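# Stand steel plates on edge in rack slots

## Task

Put every steel plate into its own slot of the rack, standing on one of its long edges (leaning against a slot wall is acceptable). At the end the rack must be upright and everything motionless, with the plates staying put on their own, not held by the robot, and with the magnet switched off and holding none of them. Finish by releasing and backing the arm away.

## Robot and tools

Robot: one six-joint arm on a mounting block at the scene origin. The block may hold the base upright or tilted roughly halfway toward +y or -y, so check the images. The base faces +x. On the flange sits a magnet gripper: a round barrel 48 mm wide ending 85 mm out in a flat face. A flat block sticks out from the tool toward the gripper's -y axis, and its corners sweep a 92 mm radius when the last joint turns. Keep it clear of the rack and plates.

Frames: the scene frame is fixed to the table. The table top is z = 0, +z is up, +x points away from the base, and +y is to the left when looking along +x. The face point is the centre of the magnet face. Its z axis points out of the face. All motion offsets are expressed in the face point's own axes, not the scene frame.

Magnet: the last number of every row sets it. Send 1 for on and 0 for off (anything above 0.01 counts as on). This is a setting that persists, not an offset. Switching takes about 0.1 s. A flat bare-steel part covering the face centre is held with about 120 N. The pull collapses with any gap, to a fifth at 1 mm, so seat the face flat before lifting. Only friction resists sideways sliding. Tilting the face or moving fast can shed a heavy plate. When switched off it keeps a faint pull of about 0.3 N.

execute_actions(actions): a list of chunks. Each chunk is a table of up to 15 rows, and each row plays for one 1/30 s step. A row is 7 numbers: dx, dy, dz, rx, ry, rz, magnet, each within -1 to 1. The pose numbers are offsets in the face point's axes, all measured from the pose at the start of that chunk, not from the previous row. A value of 1.0 means 0.6 m, or 180 degrees for rotation. rx, ry and rz together form a single rotation vector. A short table repeats its last row for the remaining steps. Write every number literally, with no expressions. Call it with an empty list to look at the scene without acting. Each step, the commanded pose is clipped to 100 mm and 16 degrees from where the face point actually is. Motion trails commands by about 0.17 s.

move(target, speed, stop_force, blocking): target is one 7-number row as above. It is an offset from the pose in the most recent result that shows one, and the magnet value is applied at the start. The face point follows a straight path. speed is in m/s, from 0.002 to 0.5, default 0.25, and turning is capped at twice that figure in rad/s. Paths are cut off after 10 s. stop_force, optional, is in N from 13 to 80. It ends the path once the wrist senses that much extra resistance along the travel direction. It is only reliable on slow moves that do not rotate, and is not allowed in the first 0.2 s. Leave it out when pulling away from something you press on. blocking=false returns after 0.5 s while the arm keeps going. Other commands are then refused until wait or stop reports the end. The move: line gives the ending: done, contact, off_target, moving, held or fault. limits=paced means the pose was clipped. limits=held means a check blocked some steps.

wait(seconds): 0 to 10 s of letting the scene run while holding the last command. stop(): brakes a running move. zoom_image(camera, region): camera is cam_high, cam_low or cam_wrist (each 504x504). region is [x0, y0, x1, y1] in pixels from the top-left, no larger than 504 by 504. finished_scene(scene): ends the current scene permanently. Pass its number, and only call it once the plates stand unaided and the arm is clear.

Results: end_effector_position (m) and end_effector_quat_wxyz give the face point in the scene frame, and the quaternion defines its axes. Printed position can be slightly off at long reach, and the cameras show the truth. You also get end_effector_velocity (m/s), angular velocity (rad/s), and six joint positions and velocities in radians, in the order shoulder pan, shoulder lift, elbow, wrist 1, wrist 2, wrist 3. Wrist force and torque are given in the face point's axes. They carry an offset up to about 5.5 N and noise, and saturate near 100 N. When pressing on a surface, the force points back into the arm. magnet_out=1 means the magnet is at the face, and magnet_back=1 means it is retracted. part_present=1 means a strong grip on steel, but it cannot tell a plate from other fixed steel. "Hand target" is the pose the joint targets imply. "Off the commanded pose" compares the measured pose with the last commanded row. A "pose unreachable" line means a clearance check altered or withheld joint targets; it names the first affected action, counted from 0, and says whether the last step was affected. A "cause:" line may explain why. "joint sent to its limit" names a joint pinned at a range end.

Avoid: faults. Any joint torque at its limit (elbow 142 N m, wrists 51.3 N m) or an external force of 150 N freezes the arm for 10 s. The arm is stiff, so even a small overshoot into a firm surface can trigger this. Approach contacts slowly, with stop_force. Do not let plates drop, slide off the face, or be slammed into the rack. Do not tip the rack, and never push anything off the table. Holding loads heats motors. MOTOR HOT appears at 70 °C, and at 85 °C the brakes lock until the motors cool. Loose objects may occasionally be nudged by outside pushes.

Each tool is called as a command line: name --argument value for each argument, lists and objects as JSON in quotes; but a table of rows of numbers goes row by row, as --pt "numbers of a row", without its own name.

## Session

execute_actions --actions '[]'

Scene clock: 0.00 s.
end_effector_position=(+1.1470, +0.3911, +0.2306) magnet_out=0 magnet_back=1 part_present=0 end_effector_quat_wxyz=(+0.557, -0.426, +0.709, +0.069) end_effector_velocity=(+0.000, -0.000, -0.000) end_effector_angular_velocity=(-0.001, -0.000, -0.002)
Joint positions: [ 0.114 -0.597  1.279 -3.375 -1.05   2.477]
Joint velocities: [ 0.     0.    -0.    -0.    -0.002  0.   ]
Motor temperatures (°C, as the motors report them): [29 31 30 33 38 37]
Wrist force (N, on the end effector, along its own x y z axes, offset not removed): no reading
Wrist torque (N m, same axes, about the end effector's origin, offset not removed): no reading
Hand target: +1.147, +0.391, +0.231; +0.557, -0.426, +0.709, +0.069

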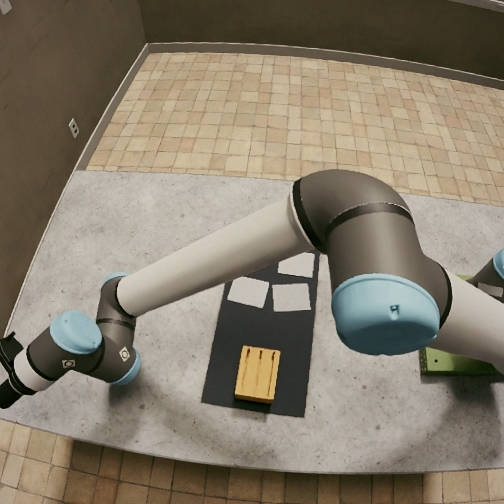

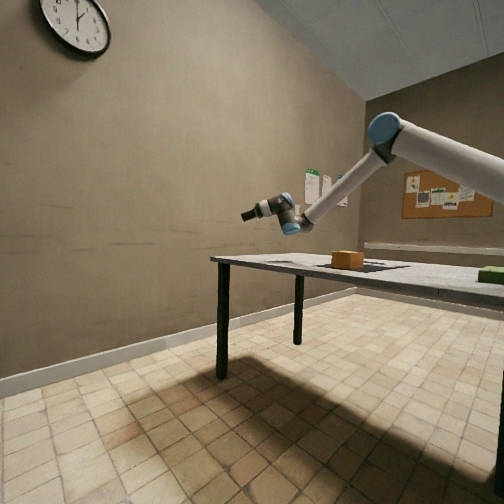

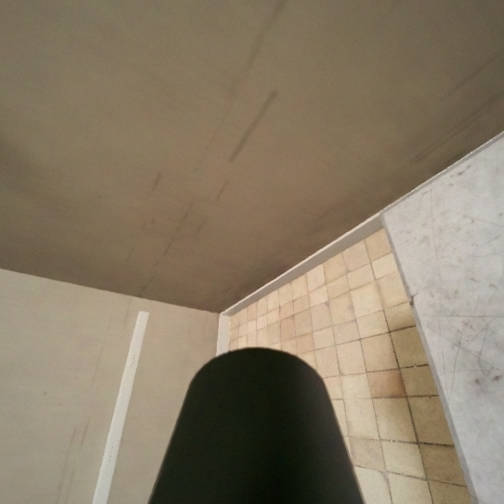

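move --target '[0,0,0,0.049,0.394,0.301,0]'

Scene clock: 7.13 s.
end_effector_position=(+1.1472, +0.3911, +0.2305) magnet_out=0 magnet_back=1 part_present=0 end_effector_quat_wxyz=(+0.000, +0.000, +1.000, -0.000) end_effector_velocity=(+0.000, +0.001, +0.001) end_effector_angular_velocity=(-0.001, +0.011, -0.006)
Joint positions: [ 0.211 -0.565  0.734 -1.739 -1.586  3.331]
Joint velocities: [ 0.001  0.006 -0.016  0.02   0.001  0.007]
Motor temperatures (°C, as the motors report them): [29 31 30 33 38 37]
Wrist force (N, on the end effector, along its own x y z axes, offset not removed): [0.9 -4.5 -3.6]
Wrist torque (N m, same axes, about the end effector's origin, offset not removed): [-0.41 -0.29 -0.28]
Hand target: +1.147, +0.391, +0.230; -0.000, +0.000, +1.000, -0.001
Off the commanded pose: 0.000 m, 0 deg.
move: done

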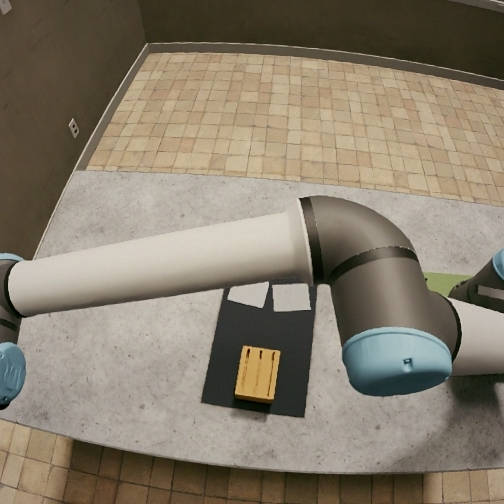

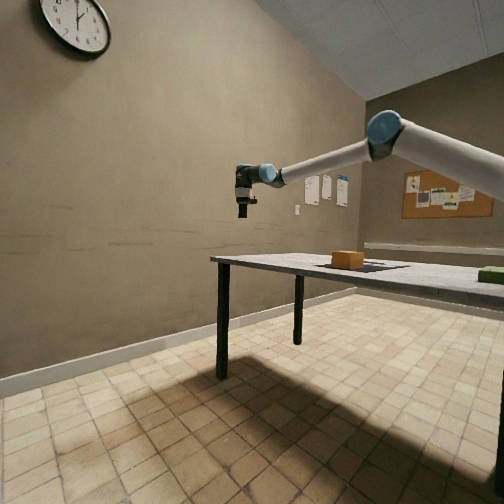

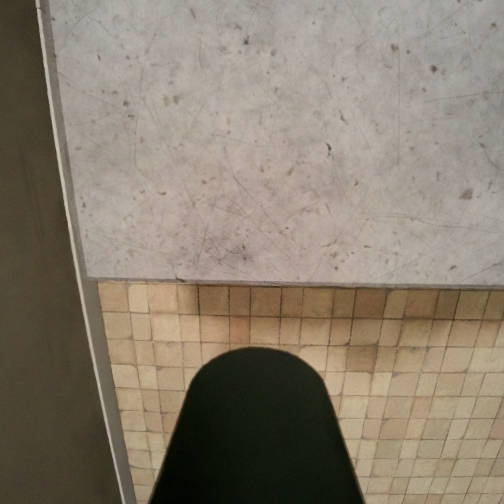

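Move to (0.69,-0.04,0.06): d=(-0.457,-0.431,-0.17).

move --target '[0.762,-0.718,0.283,0,0,0,0]' --speed 0.3

Scene clock: 13.27 s.
end_effector_position=(+0.6901, -0.0395, +0.0607) magnet_out=0 magnet_back=1 part_present=0 end_effector_quat_wxyz=(+0.000, +0.000, +1.000, -0.000) end_effector_velocity=(-0.001, -0.002, -0.001) end_effector_angular_velocity=(+0.001, -0.001, +0.000)
Joint positions: [-0.285 -1.142  2.173 -2.608 -1.583  2.835]
Joint velocities: [-0.003 -0.     0.003 -0.003  0.001 -0.003]
Motor temperatures (°C, as the motors report them): [29 31 30 33 38 37]
Wrist force (N, on the end effector, along its own x y z axes, offset not removed): [0.4 3.1 2.4]
Wrist torque (N m, same axes, about the end effector's origin, offset not removed): [0.15 0.21 -0.03]
Hand target: +0.690, -0.040, +0.061; +0.000, +0.000, +1.000, -0.000
Off the commanded pose: 0.000 m, 0 deg.
move: done

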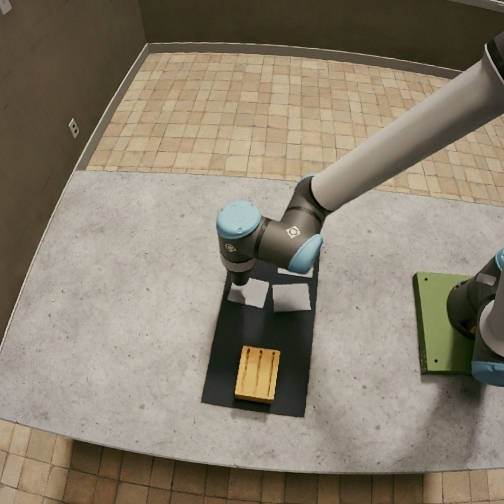

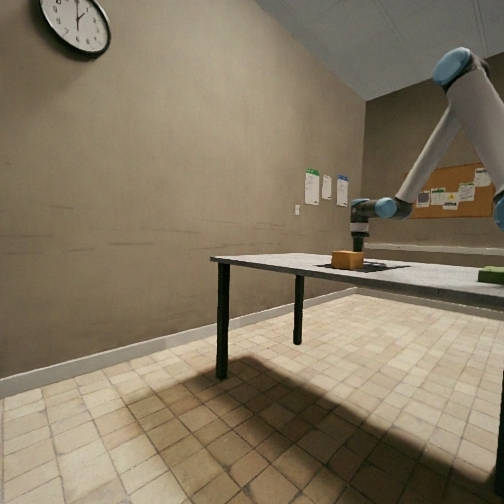

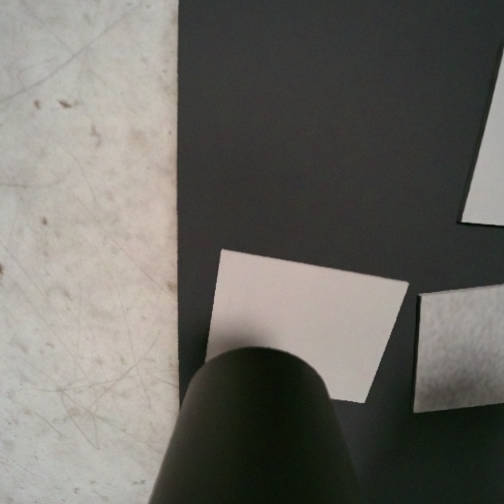

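move --target '[0.067,-0.024,0,0,0,0.06,0]' --speed 0.1

Scene clock: 15.87 s.
end_effector_position=(+0.6501, -0.0538, +0.0607) magnet_out=0 magnet_back=1 part_present=0 end_effector_quat_wxyz=(+0.000, +0.094, +0.996, +0.000) end_effector_velocity=(-0.002, -0.001, +0.001) end_effector_angular_velocity=(+0.000, -0.001, -0.009)
Joint positions: [-0.326 -1.183  2.249 -2.643 -1.583  2.981]
Joint velocities: [-0.002 -0.003  0.004 -0.002  0.001  0.007]
Motor temperatures (°C, as the motors report them): [29 31 30 33 38 37]
Wrist force (N, on the end effector, along its own x y z axes, offset not removed): [0.1 9.8 6.0]
Wrist torque (N m, same axes, about the end effector's origin, offset not removed): [1.24 0.15 -0.03]
Hand target: +0.650, -0.054, +0.061; +0.000, +0.094, +0.996, +0.000
Off the commanded pose: 0.000 m, 0 deg.
move: done

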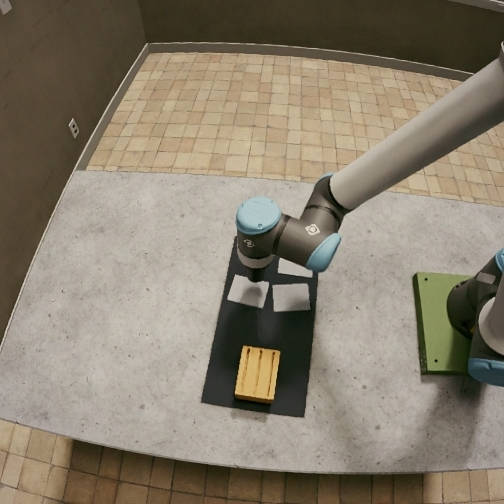

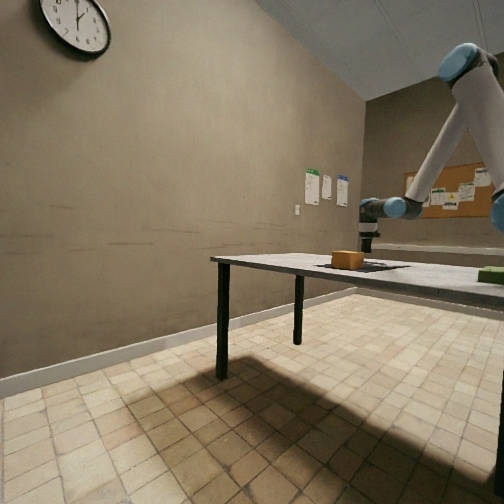

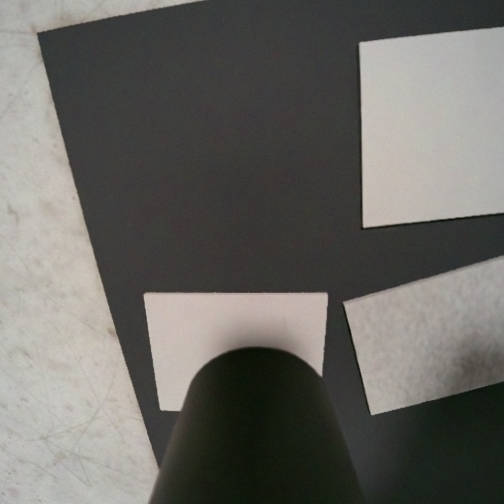

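move --target '[-0.017,0,0.073,0,0,0,0]' --speed 0.06

move --target '[0,0,0.0185,0,0,0,1]' --speed 0.01

Scene clock: 18.57 s.
end_effector_position=(+0.6601, -0.0557, +0.0171) magnet_out=0 magnet_back=1 part_present=0 end_effector_quat_wxyz=(+0.000, +0.094, +0.996, +0.000) end_effector_velocity=(+0.001, +0.000, -0.002) end_effector_angular_velocity=(+0.001, -0.001, -0.000)
Joint positions: [-0.324 -1.092  2.236 -2.721 -1.583  2.983]
Joint velocities: [-0.     0.004 -0.001 -0.003  0.001  0.   ]
Motor temperatures (°C, as the motors report them): [29 31 30 33 38 37]
Wrist force (N, on the end effector, along its own x y z axes, offset not removed): [-2.2 -0.8 -2.9]
Wrist torque (N m, same axes, about the end effector's origin, offset not removed): [-0.19 0.40 -0.41]
Hand target: +0.660, -0.056, +0.017; +0.000, +0.094, +0.996, +0.000
Off the commanded pose: 0.000 m, 0 deg.
move: done

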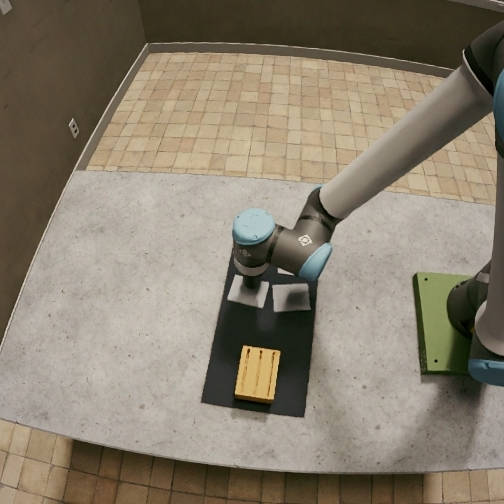

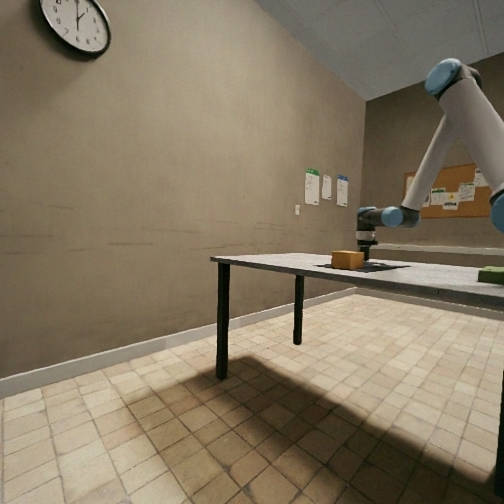

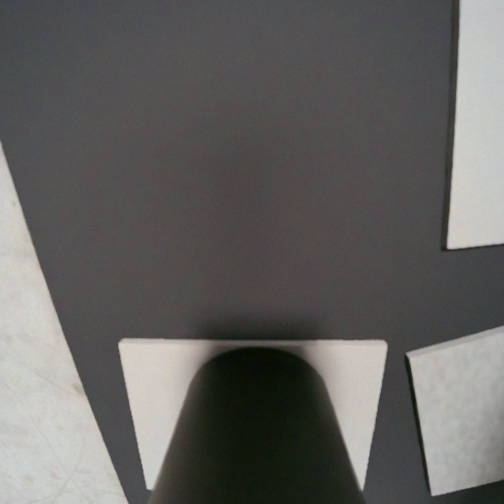

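Scene clock: 19.90 s.
end_effector_position=(+0.6601, -0.0557, +0.0063) magnet_out=1 magnet_back=0 part_present=1 end_effector_quat_wxyz=(+0.000, +0.094, +0.996, +0.000) end_effector_velocity=(+0.000, -0.000, -0.002) end_effector_angular_velocity=(+0.001, -0.001, -0.001)
Joint positions: [-0.325 -1.072  2.237 -2.743 -1.583  2.983]
Joint velocities: [-0.001  0.004 -0.    -0.004  0.001  0.   ]
Motor temperatures (°C, as the motors report them): [29 31 30 33 38 37]
Wrist force (N, on the end effector, along its own x y z axes, offset not removed): [-1.0 6.3 3.9]
Wrist torque (N m, same axes, about the end effector's origin, offset not removed): [1.03 0.26 -0.25]
Hand target: +0.660, -0.056, +0.006; +0.000, +0.094, +0.996, +0.000
Off the commanded pose: 0.000 m, 0 deg.
move: done

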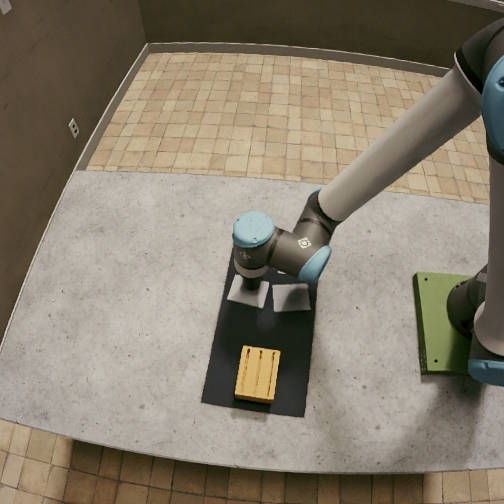

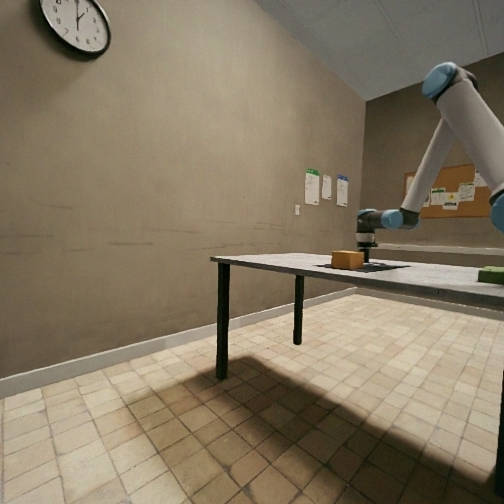

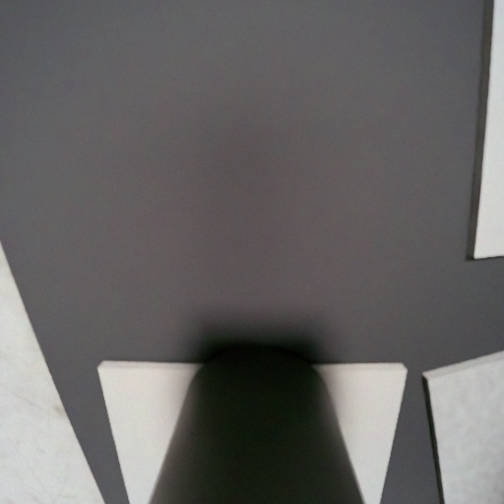

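move --target '[0,0,-0.42,0,0,0,1]' --speed 0.15

move --target '[0.017,0.49,0,0,0,0.44,1]' --speed 0.2

Scene clock: 24.00 s.
end_effector_position=(+0.6600, -0.0558, +0.2577) magnet_out=1 magnet_back=0 part_present=1 end_effector_quat_wxyz=(+0.000, +0.094, +0.996, +0.000) end_effector_velocity=(+0.000, -0.000, +0.002) end_effector_angular_velocity=(+0.001, -0.000, +0.000)
Joint positions: [-0.32  -1.468  2.117 -2.226 -1.583  2.988]
Joint velocities: [-0.    -0.002 -0.003  0.005  0.001 -0.   ]
Motor temperatures (°C, as the motors report them): [29 31 30 33 38 37]
Wrist force (N, on the end effector, along its own x y z axes, offset not removed): [8.2 0.8 -8.6]
Wrist torque (N m, same axes, about the end effector's origin, offset not removed): [0.14 -0.67 -0.38]
Hand target: +0.660, -0.056, +0.258; +0.000, +0.094, +0.996, +0.000
Off the commanded pose: 0.001 m, 0 deg.
move: done

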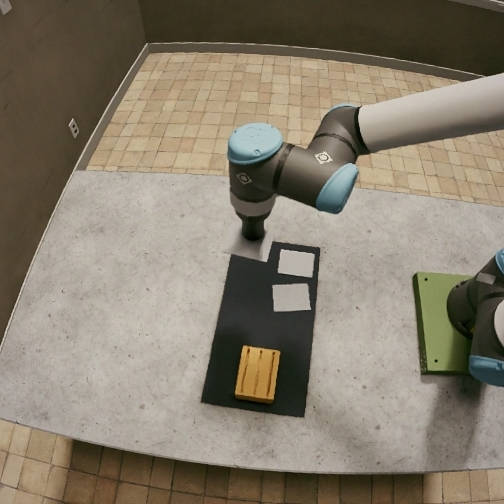

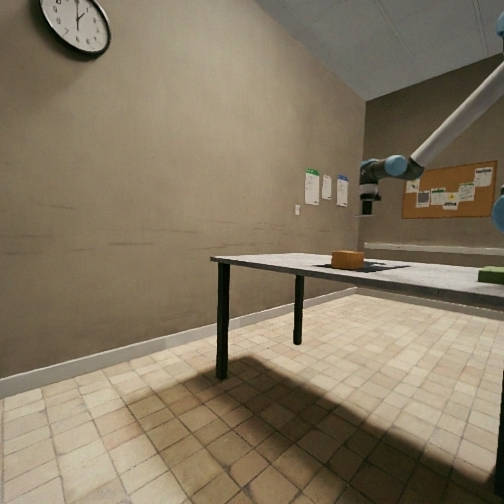

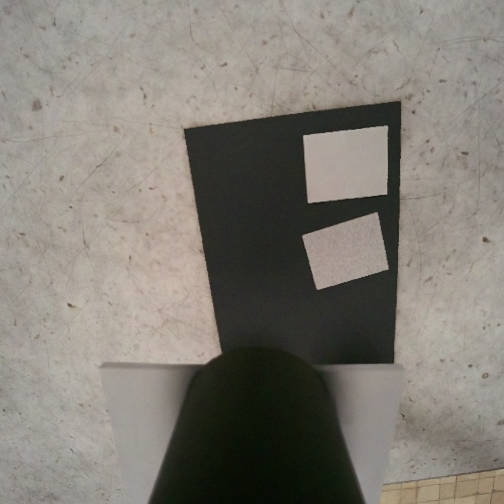

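Scene clock: 27.97 s.
end_effector_position=(+0.7046, +0.2346, +0.2576) magnet_out=1 magnet_back=0 part_present=1 end_effector_quat_wxyz=(+0.001, +0.706, +0.708, +0.000) end_effector_velocity=(+0.001, +0.001, +0.000) end_effector_angular_velocity=(-0.002, -0.001, -0.012)
Joint positions: [ 0.115 -1.339  1.966 -2.199 -1.585  4.804]
Joint velocities: [ 0.002  0.002 -0.003  0.001 -0.002  0.014]
Motor temperatures (°C, as the motors report them): [29 31 30 33 38 37]
Wrist force (N, on the end effector, along its own x y z axes, offset not removed): [4.1 3.4 5.9]
Wrist torque (N m, same axes, about the end effector's origin, offset not removed): [0.33 -0.24 0.14]
Hand target: +0.705, +0.235, +0.258; +0.001, +0.707, +0.707, +0.000
Off the commanded pose: 0.001 m, 0 deg.
move: done

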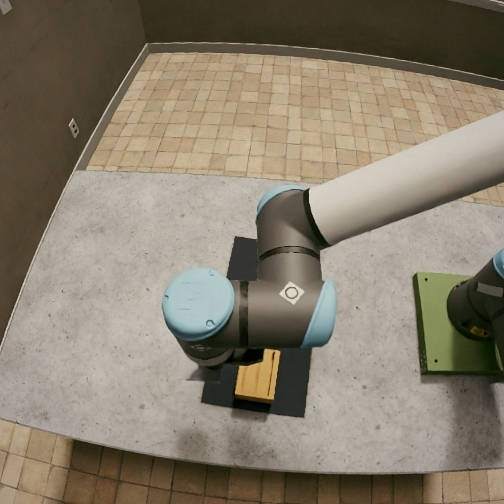

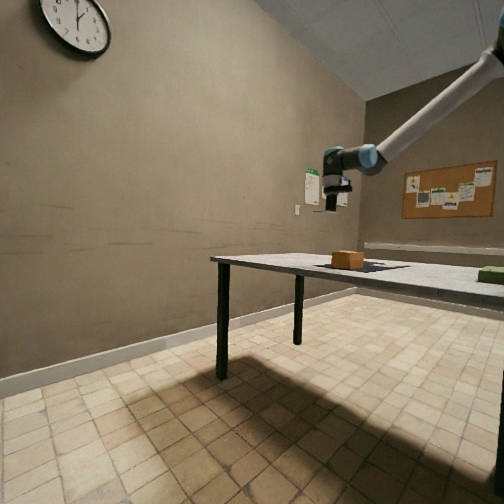

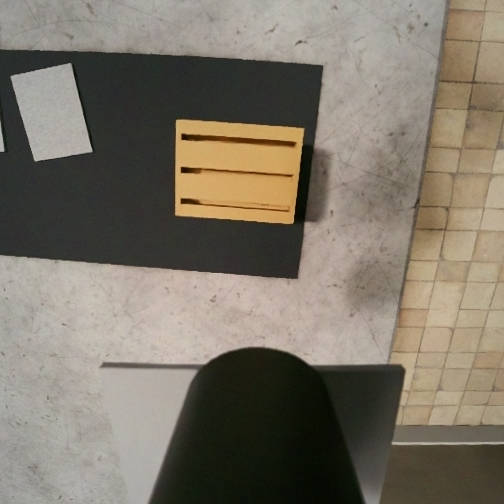

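move --target '[0,0,0,0.5,0,0,1]' --speed 0.15

Scene clock: 42.63 s.
end_effector_position=(+0.7047, +0.2346, +0.2577) magnet_out=1 magnet_back=0 part_present=1 end_effector_quat_wxyz=(+0.498, -0.500, -0.501, +0.501) end_effector_velocity=(-0.000, -0.000, -0.000) end_effector_angular_velocity=(+0.000, +0.012, +0.002)
Joint positions: [ 0.09  -0.77   1.263 -0.496 -1.505  4.728]
Joint velocities: [ 0.     0.004 -0.002  0.01  -0.001 -0.001]
Motor temperatures (°C, as the motors report them): [29 31 30 33 38 37]
Wrist force (N, on the end effector, along its own x y z axes, offset not removed): [6.2 -3.2 4.2]
Wrist torque (N m, same axes, about the end effector's origin, offset not removed): [-0.69 -0.44 -0.21]
Hand target: +0.705, +0.235, +0.258; +0.499, -0.500, -0.501, +0.501
Off the commanded pose: 0.000 m, 0 deg.
move: done

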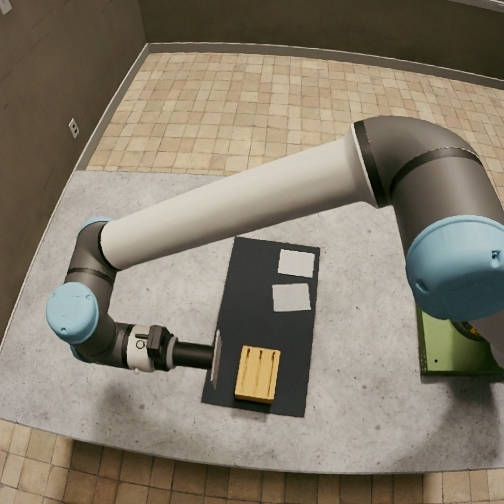

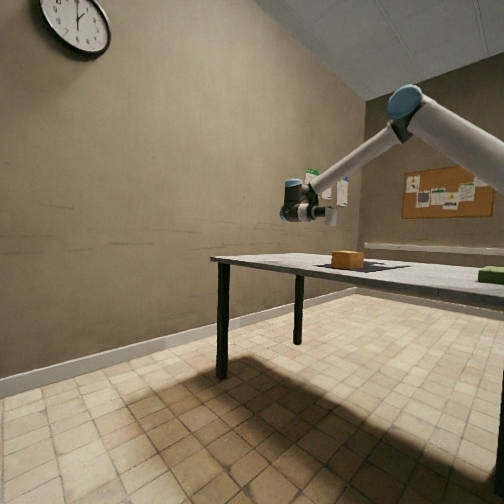

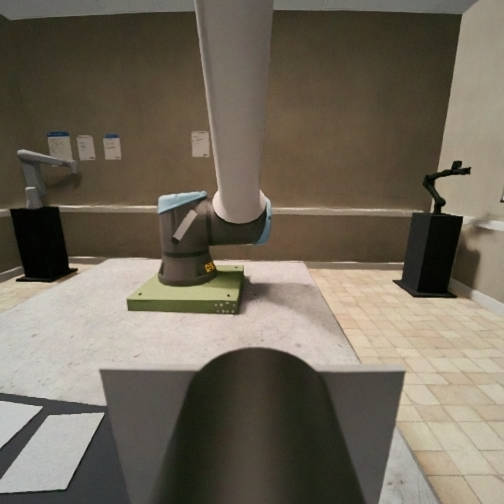

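Move -x by 0.13, down a bit, then check.

move --target '[-0.03,0.06,0.22,0,0.02,0,1]' --speed 0.1

zoom_image --camera "cam_high" --region '[198,320,318,420]'

Scene clock: 45.93 s.
end_effector_position=(+0.5730, +0.2162, +0.2216) magnet_out=1 magnet_back=0 part_present=1 end_effector_quat_wxyz=(+0.514, -0.515, -0.485, +0.485) end_effector_velocity=(-0.002, -0.000, -0.001) end_effector_angular_velocity=(-0.000, -0.001, -0.001)
Joint positions: [ 0.061 -0.926  1.629 -0.706 -1.472  4.728]
Joint velocities: [-0.    -0.002  0.005 -0.004  0.001  0.   ]
Motor temperatures (°C, as the motors report them): [29 31 30 33 38 37]
Wrist force (N, on the end effector, along its own x y z axes, offset not removed): [5.9 2.2 1.4]
Wrist torque (N m, same axes, about the end effector's origin, offset not removed): [0.06 -0.79 -0.02]
Hand target: +0.573, +0.216, +0.221; +0.514, -0.516, -0.485, +0.485
Off the commanded pose: 0.000 m, 0 deg.
move: done

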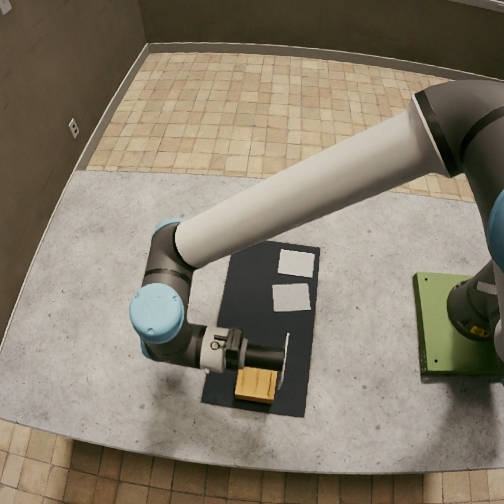

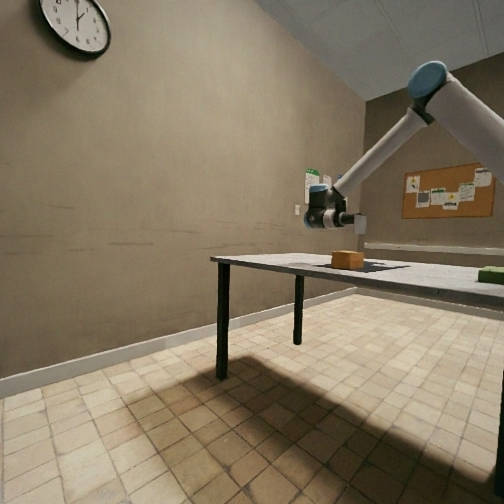

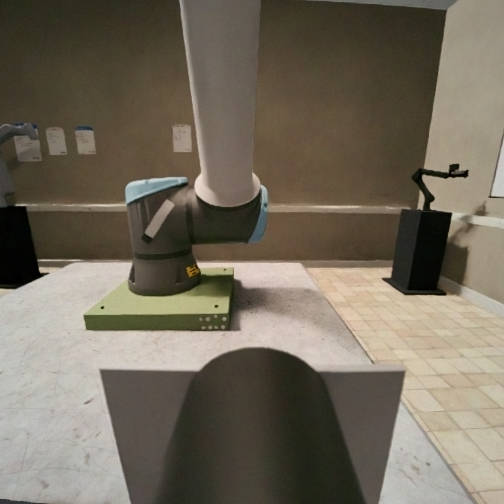

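Region (198, 320, 318, 420) of cam_high's 504x504 image, scaled by 4.200, with more detail than that image has.

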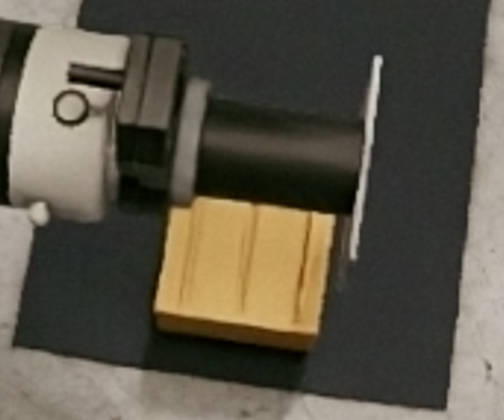

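move --target '[0,0.12,0,0,0,0,1]' --speed 0.03

zoom_image --camera "cam_high" --region '[198,320,318,420]'

Scene clock: 50.20 s.
end_effector_position=(+0.5731, +0.2162, +0.1498) magnet_out=1 magnet_back=0 part_present=1 end_effector_quat_wxyz=(+0.514, -0.515, -0.485, +0.485) end_effector_velocity=(+0.001, -0.000, -0.001) end_effector_angular_velocity=(+0.000, -0.001, -0.001)
Joint positions: [ 0.06  -0.846  1.646 -0.804 -1.474  4.728]
Joint velocities: [-0.001  0.002 -0.001 -0.002  0.001 -0.   ]
Motor temperatures (°C, as the motors report them): [29 31 30 33 38 37]
Wrist force (N, on the end effector, along its own x y z axes, offset not removed): [4.2 5.0 -0.7]
Wrist torque (N m, same axes, about the end effector's origin, offset not removed): [0.15 -0.40 -0.21]
Hand target: +0.573, +0.216, +0.150; +0.514, -0.515, -0.485, +0.485
Off the commanded pose: 0.000 m, 0 deg.
move: done

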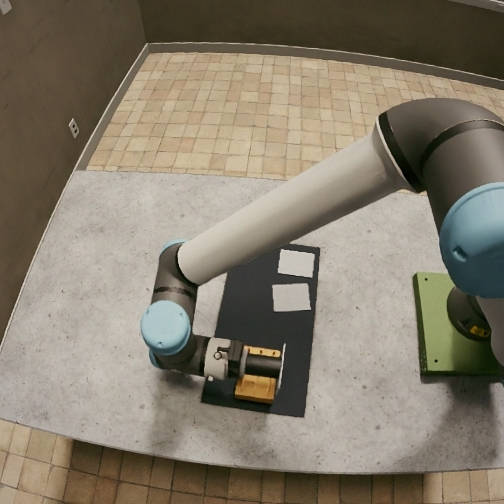

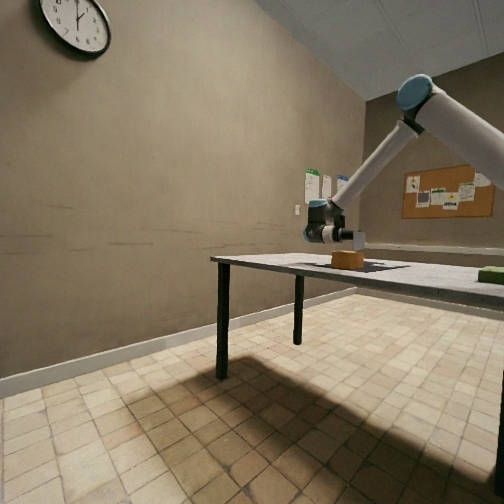

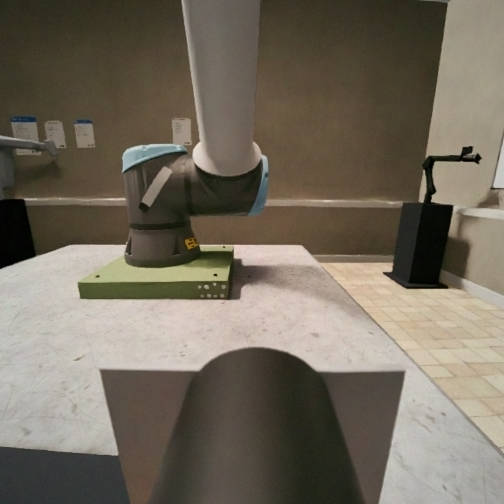

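Region (198, 320, 318, 420) of cam_high's 504x504 image, scaled by 4.200, with more detail than that image has.

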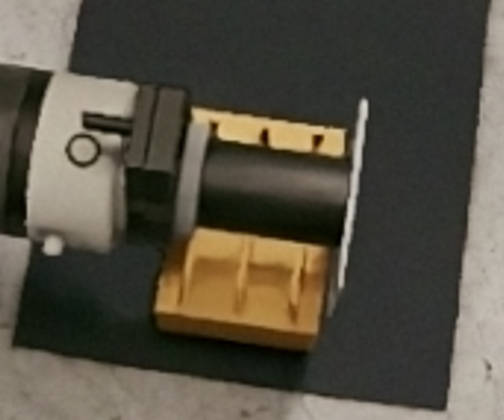

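move --target '[0,0,-0.028,0,0,0,1]' --speed 0.02

move --target '[0,0.07,0,0,0,0,1]' --speed 0.005 --stop_force 20

Scene clock: 53.27 s.
end_effector_position=(+0.5896, +0.2152, +0.1498) magnet_out=1 magnet_back=0 part_present=1 end_effector_quat_wxyz=(+0.514, -0.515, -0.485, +0.485) end_effector_velocity=(+0.002, -0.000, +0.000) end_effector_angular_velocity=(+0.000, +0.000, +0.001)
Joint positions: [ 0.058 -0.828  1.609 -0.785 -1.475  4.728]
Joint velocities: [-0.     0.002 -0.005  0.003 -0.001 -0.   ]
Motor temperatures (°C, as the motors report them): [29 31 30 33 38 37]
Wrist force (N, on the end effector, along its own x y z axes, offset not removed): [4.2 4.6 -7.1]
Wrist torque (N m, same axes, about the end effector's origin, offset not removed): [0.24 -0.28 -0.30]
Hand target: +0.590, +0.215, +0.150; +0.514, -0.515, -0.485, +0.485
Off the commanded pose: 0.000 m, 0 deg.
move: done

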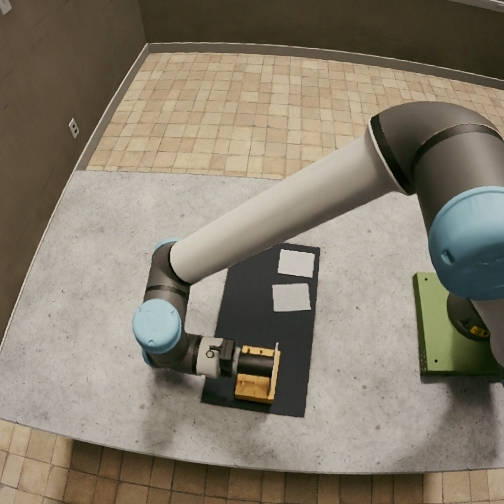

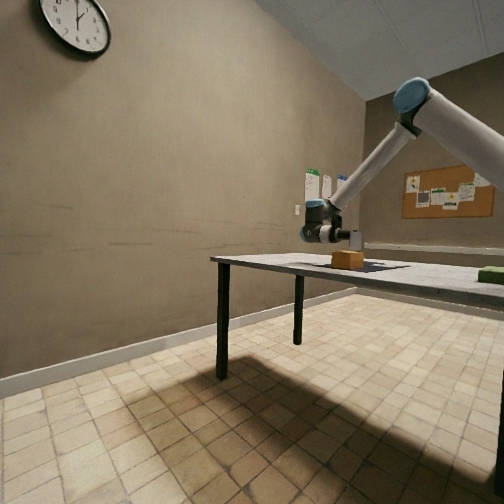

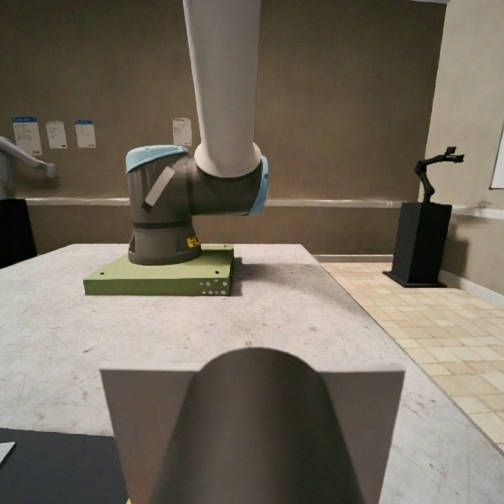

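Scene clock: 56.03 s.
end_effector_position=(+0.5897, +0.2152, +0.1378) magnet_out=1 magnet_back=0 part_present=1 end_effector_quat_wxyz=(+0.514, -0.516, -0.485, +0.485) end_effector_velocity=(-0.001, +0.000, +0.001) end_effector_angular_velocity=(-0.001, +0.001, +0.001)
Joint positions: [ 0.057 -0.814  1.61  -0.8   -1.476  4.727]
Joint velocities: [ 0.001 -0.001  0.001  0.002 -0.001  0.001]
Motor temperatures (°C, as the motors report them): [29 31 30 33 38 37]
Wrist force (N, on the end effector, along its own x y z axes, offset not removed): [9.8 -13.5 -4.4]
Wrist torque (N m, same axes, about the end effector's origin, offset not removed): [0.38 -0.11 0.07]
Hand target: +0.590, +0.215, +0.138; +0.514, -0.515, -0.485, +0.485
Off the commanded pose: 0.030 m, 0 deg.
move: contact

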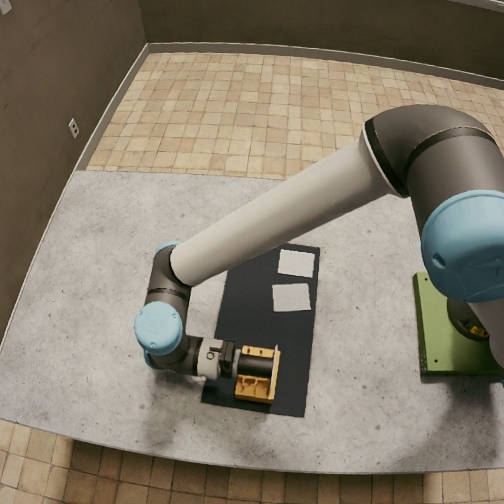

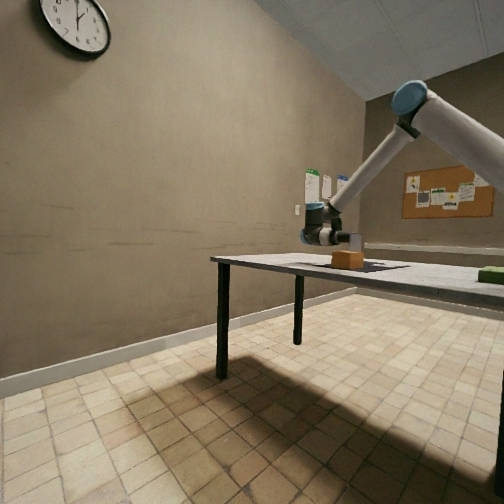

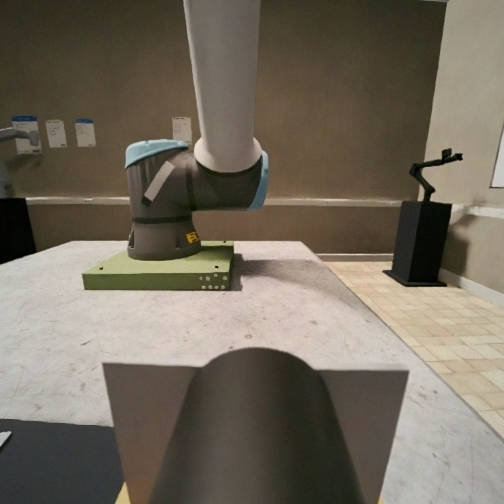

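zoom_image --camera "cam_high" --region '[228,335,298,405]'

Region (228, 335, 298, 405) of cam_high's 504x504 image, scaled by 7.200, with more detail than that image has.

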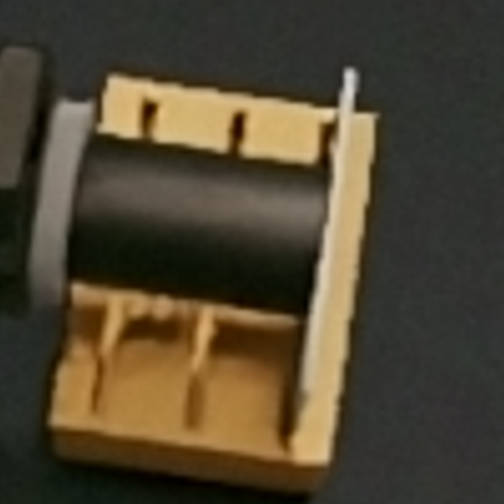

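move --target '[0.02,-0.012,-0.005,0,0,0,1]' --speed 0.01

move --target '[0,0.06,0,0,0,0,1]' --speed 0.005 --stop_force 20

Scene clock: 60.27 s.
end_effector_position=(+0.5933, +0.2268, +0.1449) magnet_out=1 magnet_back=0 part_present=1 end_effector_quat_wxyz=(+0.514, -0.516, -0.485, +0.485) end_effector_velocity=(+0.000, +0.002, +0.001) end_effector_angular_velocity=(+0.001, +0.001, -0.000)
Joint positions: [ 0.071 -0.814  1.594 -0.784 -1.462  4.728]
Joint velocities: [ 0.003  0.    -0.002  0.003  0.003 -0.001]
Motor temperatures (°C, as the motors report them): [29 31 30 33 38 37]
Wrist force (N, on the end effector, along its own x y z axes, offset not removed): [2.6 0.3 -0.6]
Wrist torque (N m, same axes, about the end effector's origin, offset not removed): [-0.09 -0.23 -0.08]
Hand target: +0.593, +0.227, +0.145; +0.514, -0.516, -0.485, +0.485
Off the commanded pose: 0.000 m, 0 deg.
move: done

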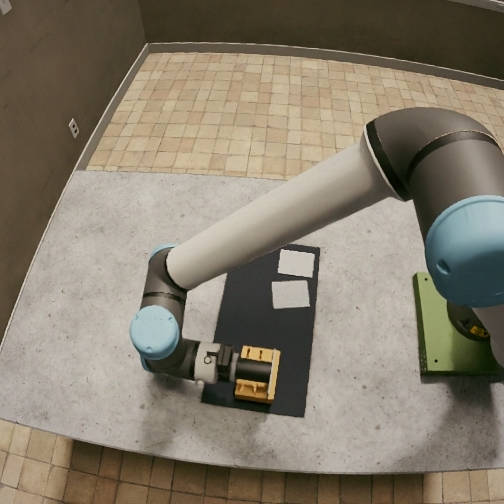

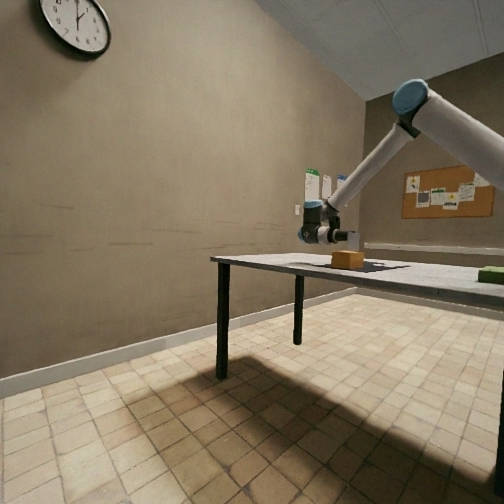

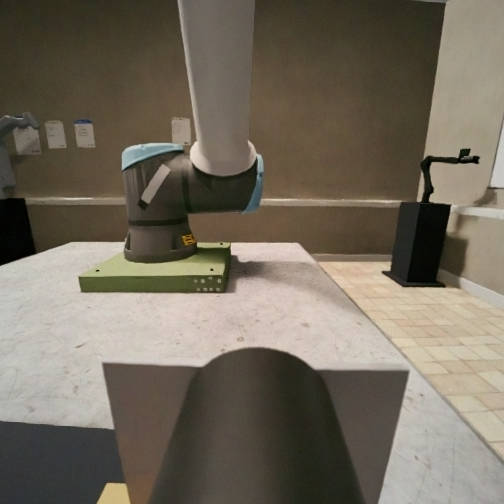

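Scene clock: 65.17 s.
end_effector_position=(+0.5934, +0.2268, +0.1222) magnet_out=1 magnet_back=0 part_present=1 end_effector_quat_wxyz=(+0.514, -0.516, -0.485, +0.485) end_effector_velocity=(+0.000, -0.001, +0.002) end_effector_angular_velocity=(-0.001, +0.001, -0.002)
Joint positions: [ 0.071 -0.788  1.596 -0.812 -1.462  4.728]
Joint velocities: [-0.001 -0.002 -0.001  0.003  0.001  0.001]
Motor temperatures (°C, as the motors report them): [29 31 30 33 38 37]
Wrist force (N, on the end effector, along its own x y z axes, offset not removed): [-7.9 -16.9 3.7]
Wrist torque (N m, same axes, about the end effector's origin, offset not removed): [0.32 0.07 -0.12]
Hand target: +0.593, +0.227, +0.123; +0.514, -0.516, -0.485, +0.485
Off the commanded pose: 0.013 m, 0 deg.
move: contact

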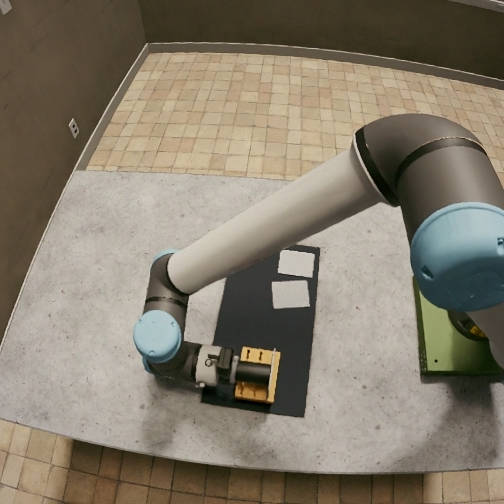

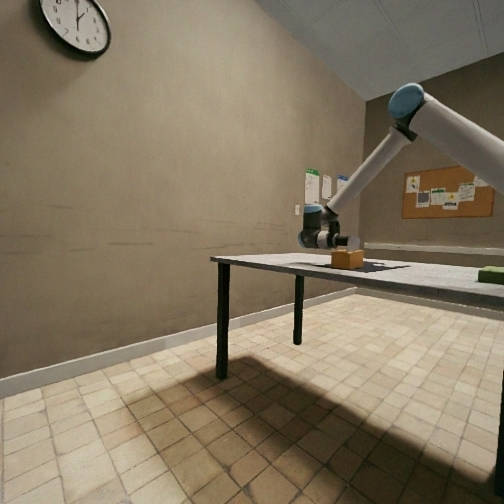

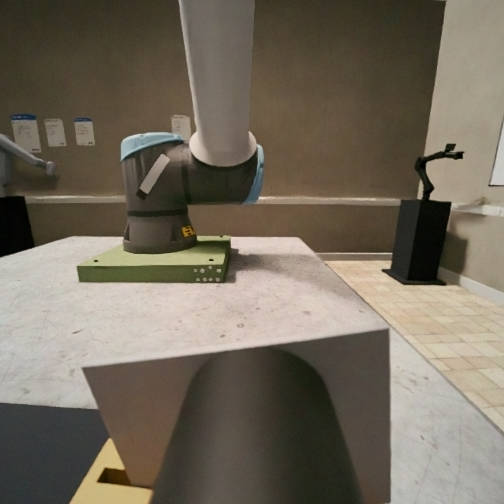

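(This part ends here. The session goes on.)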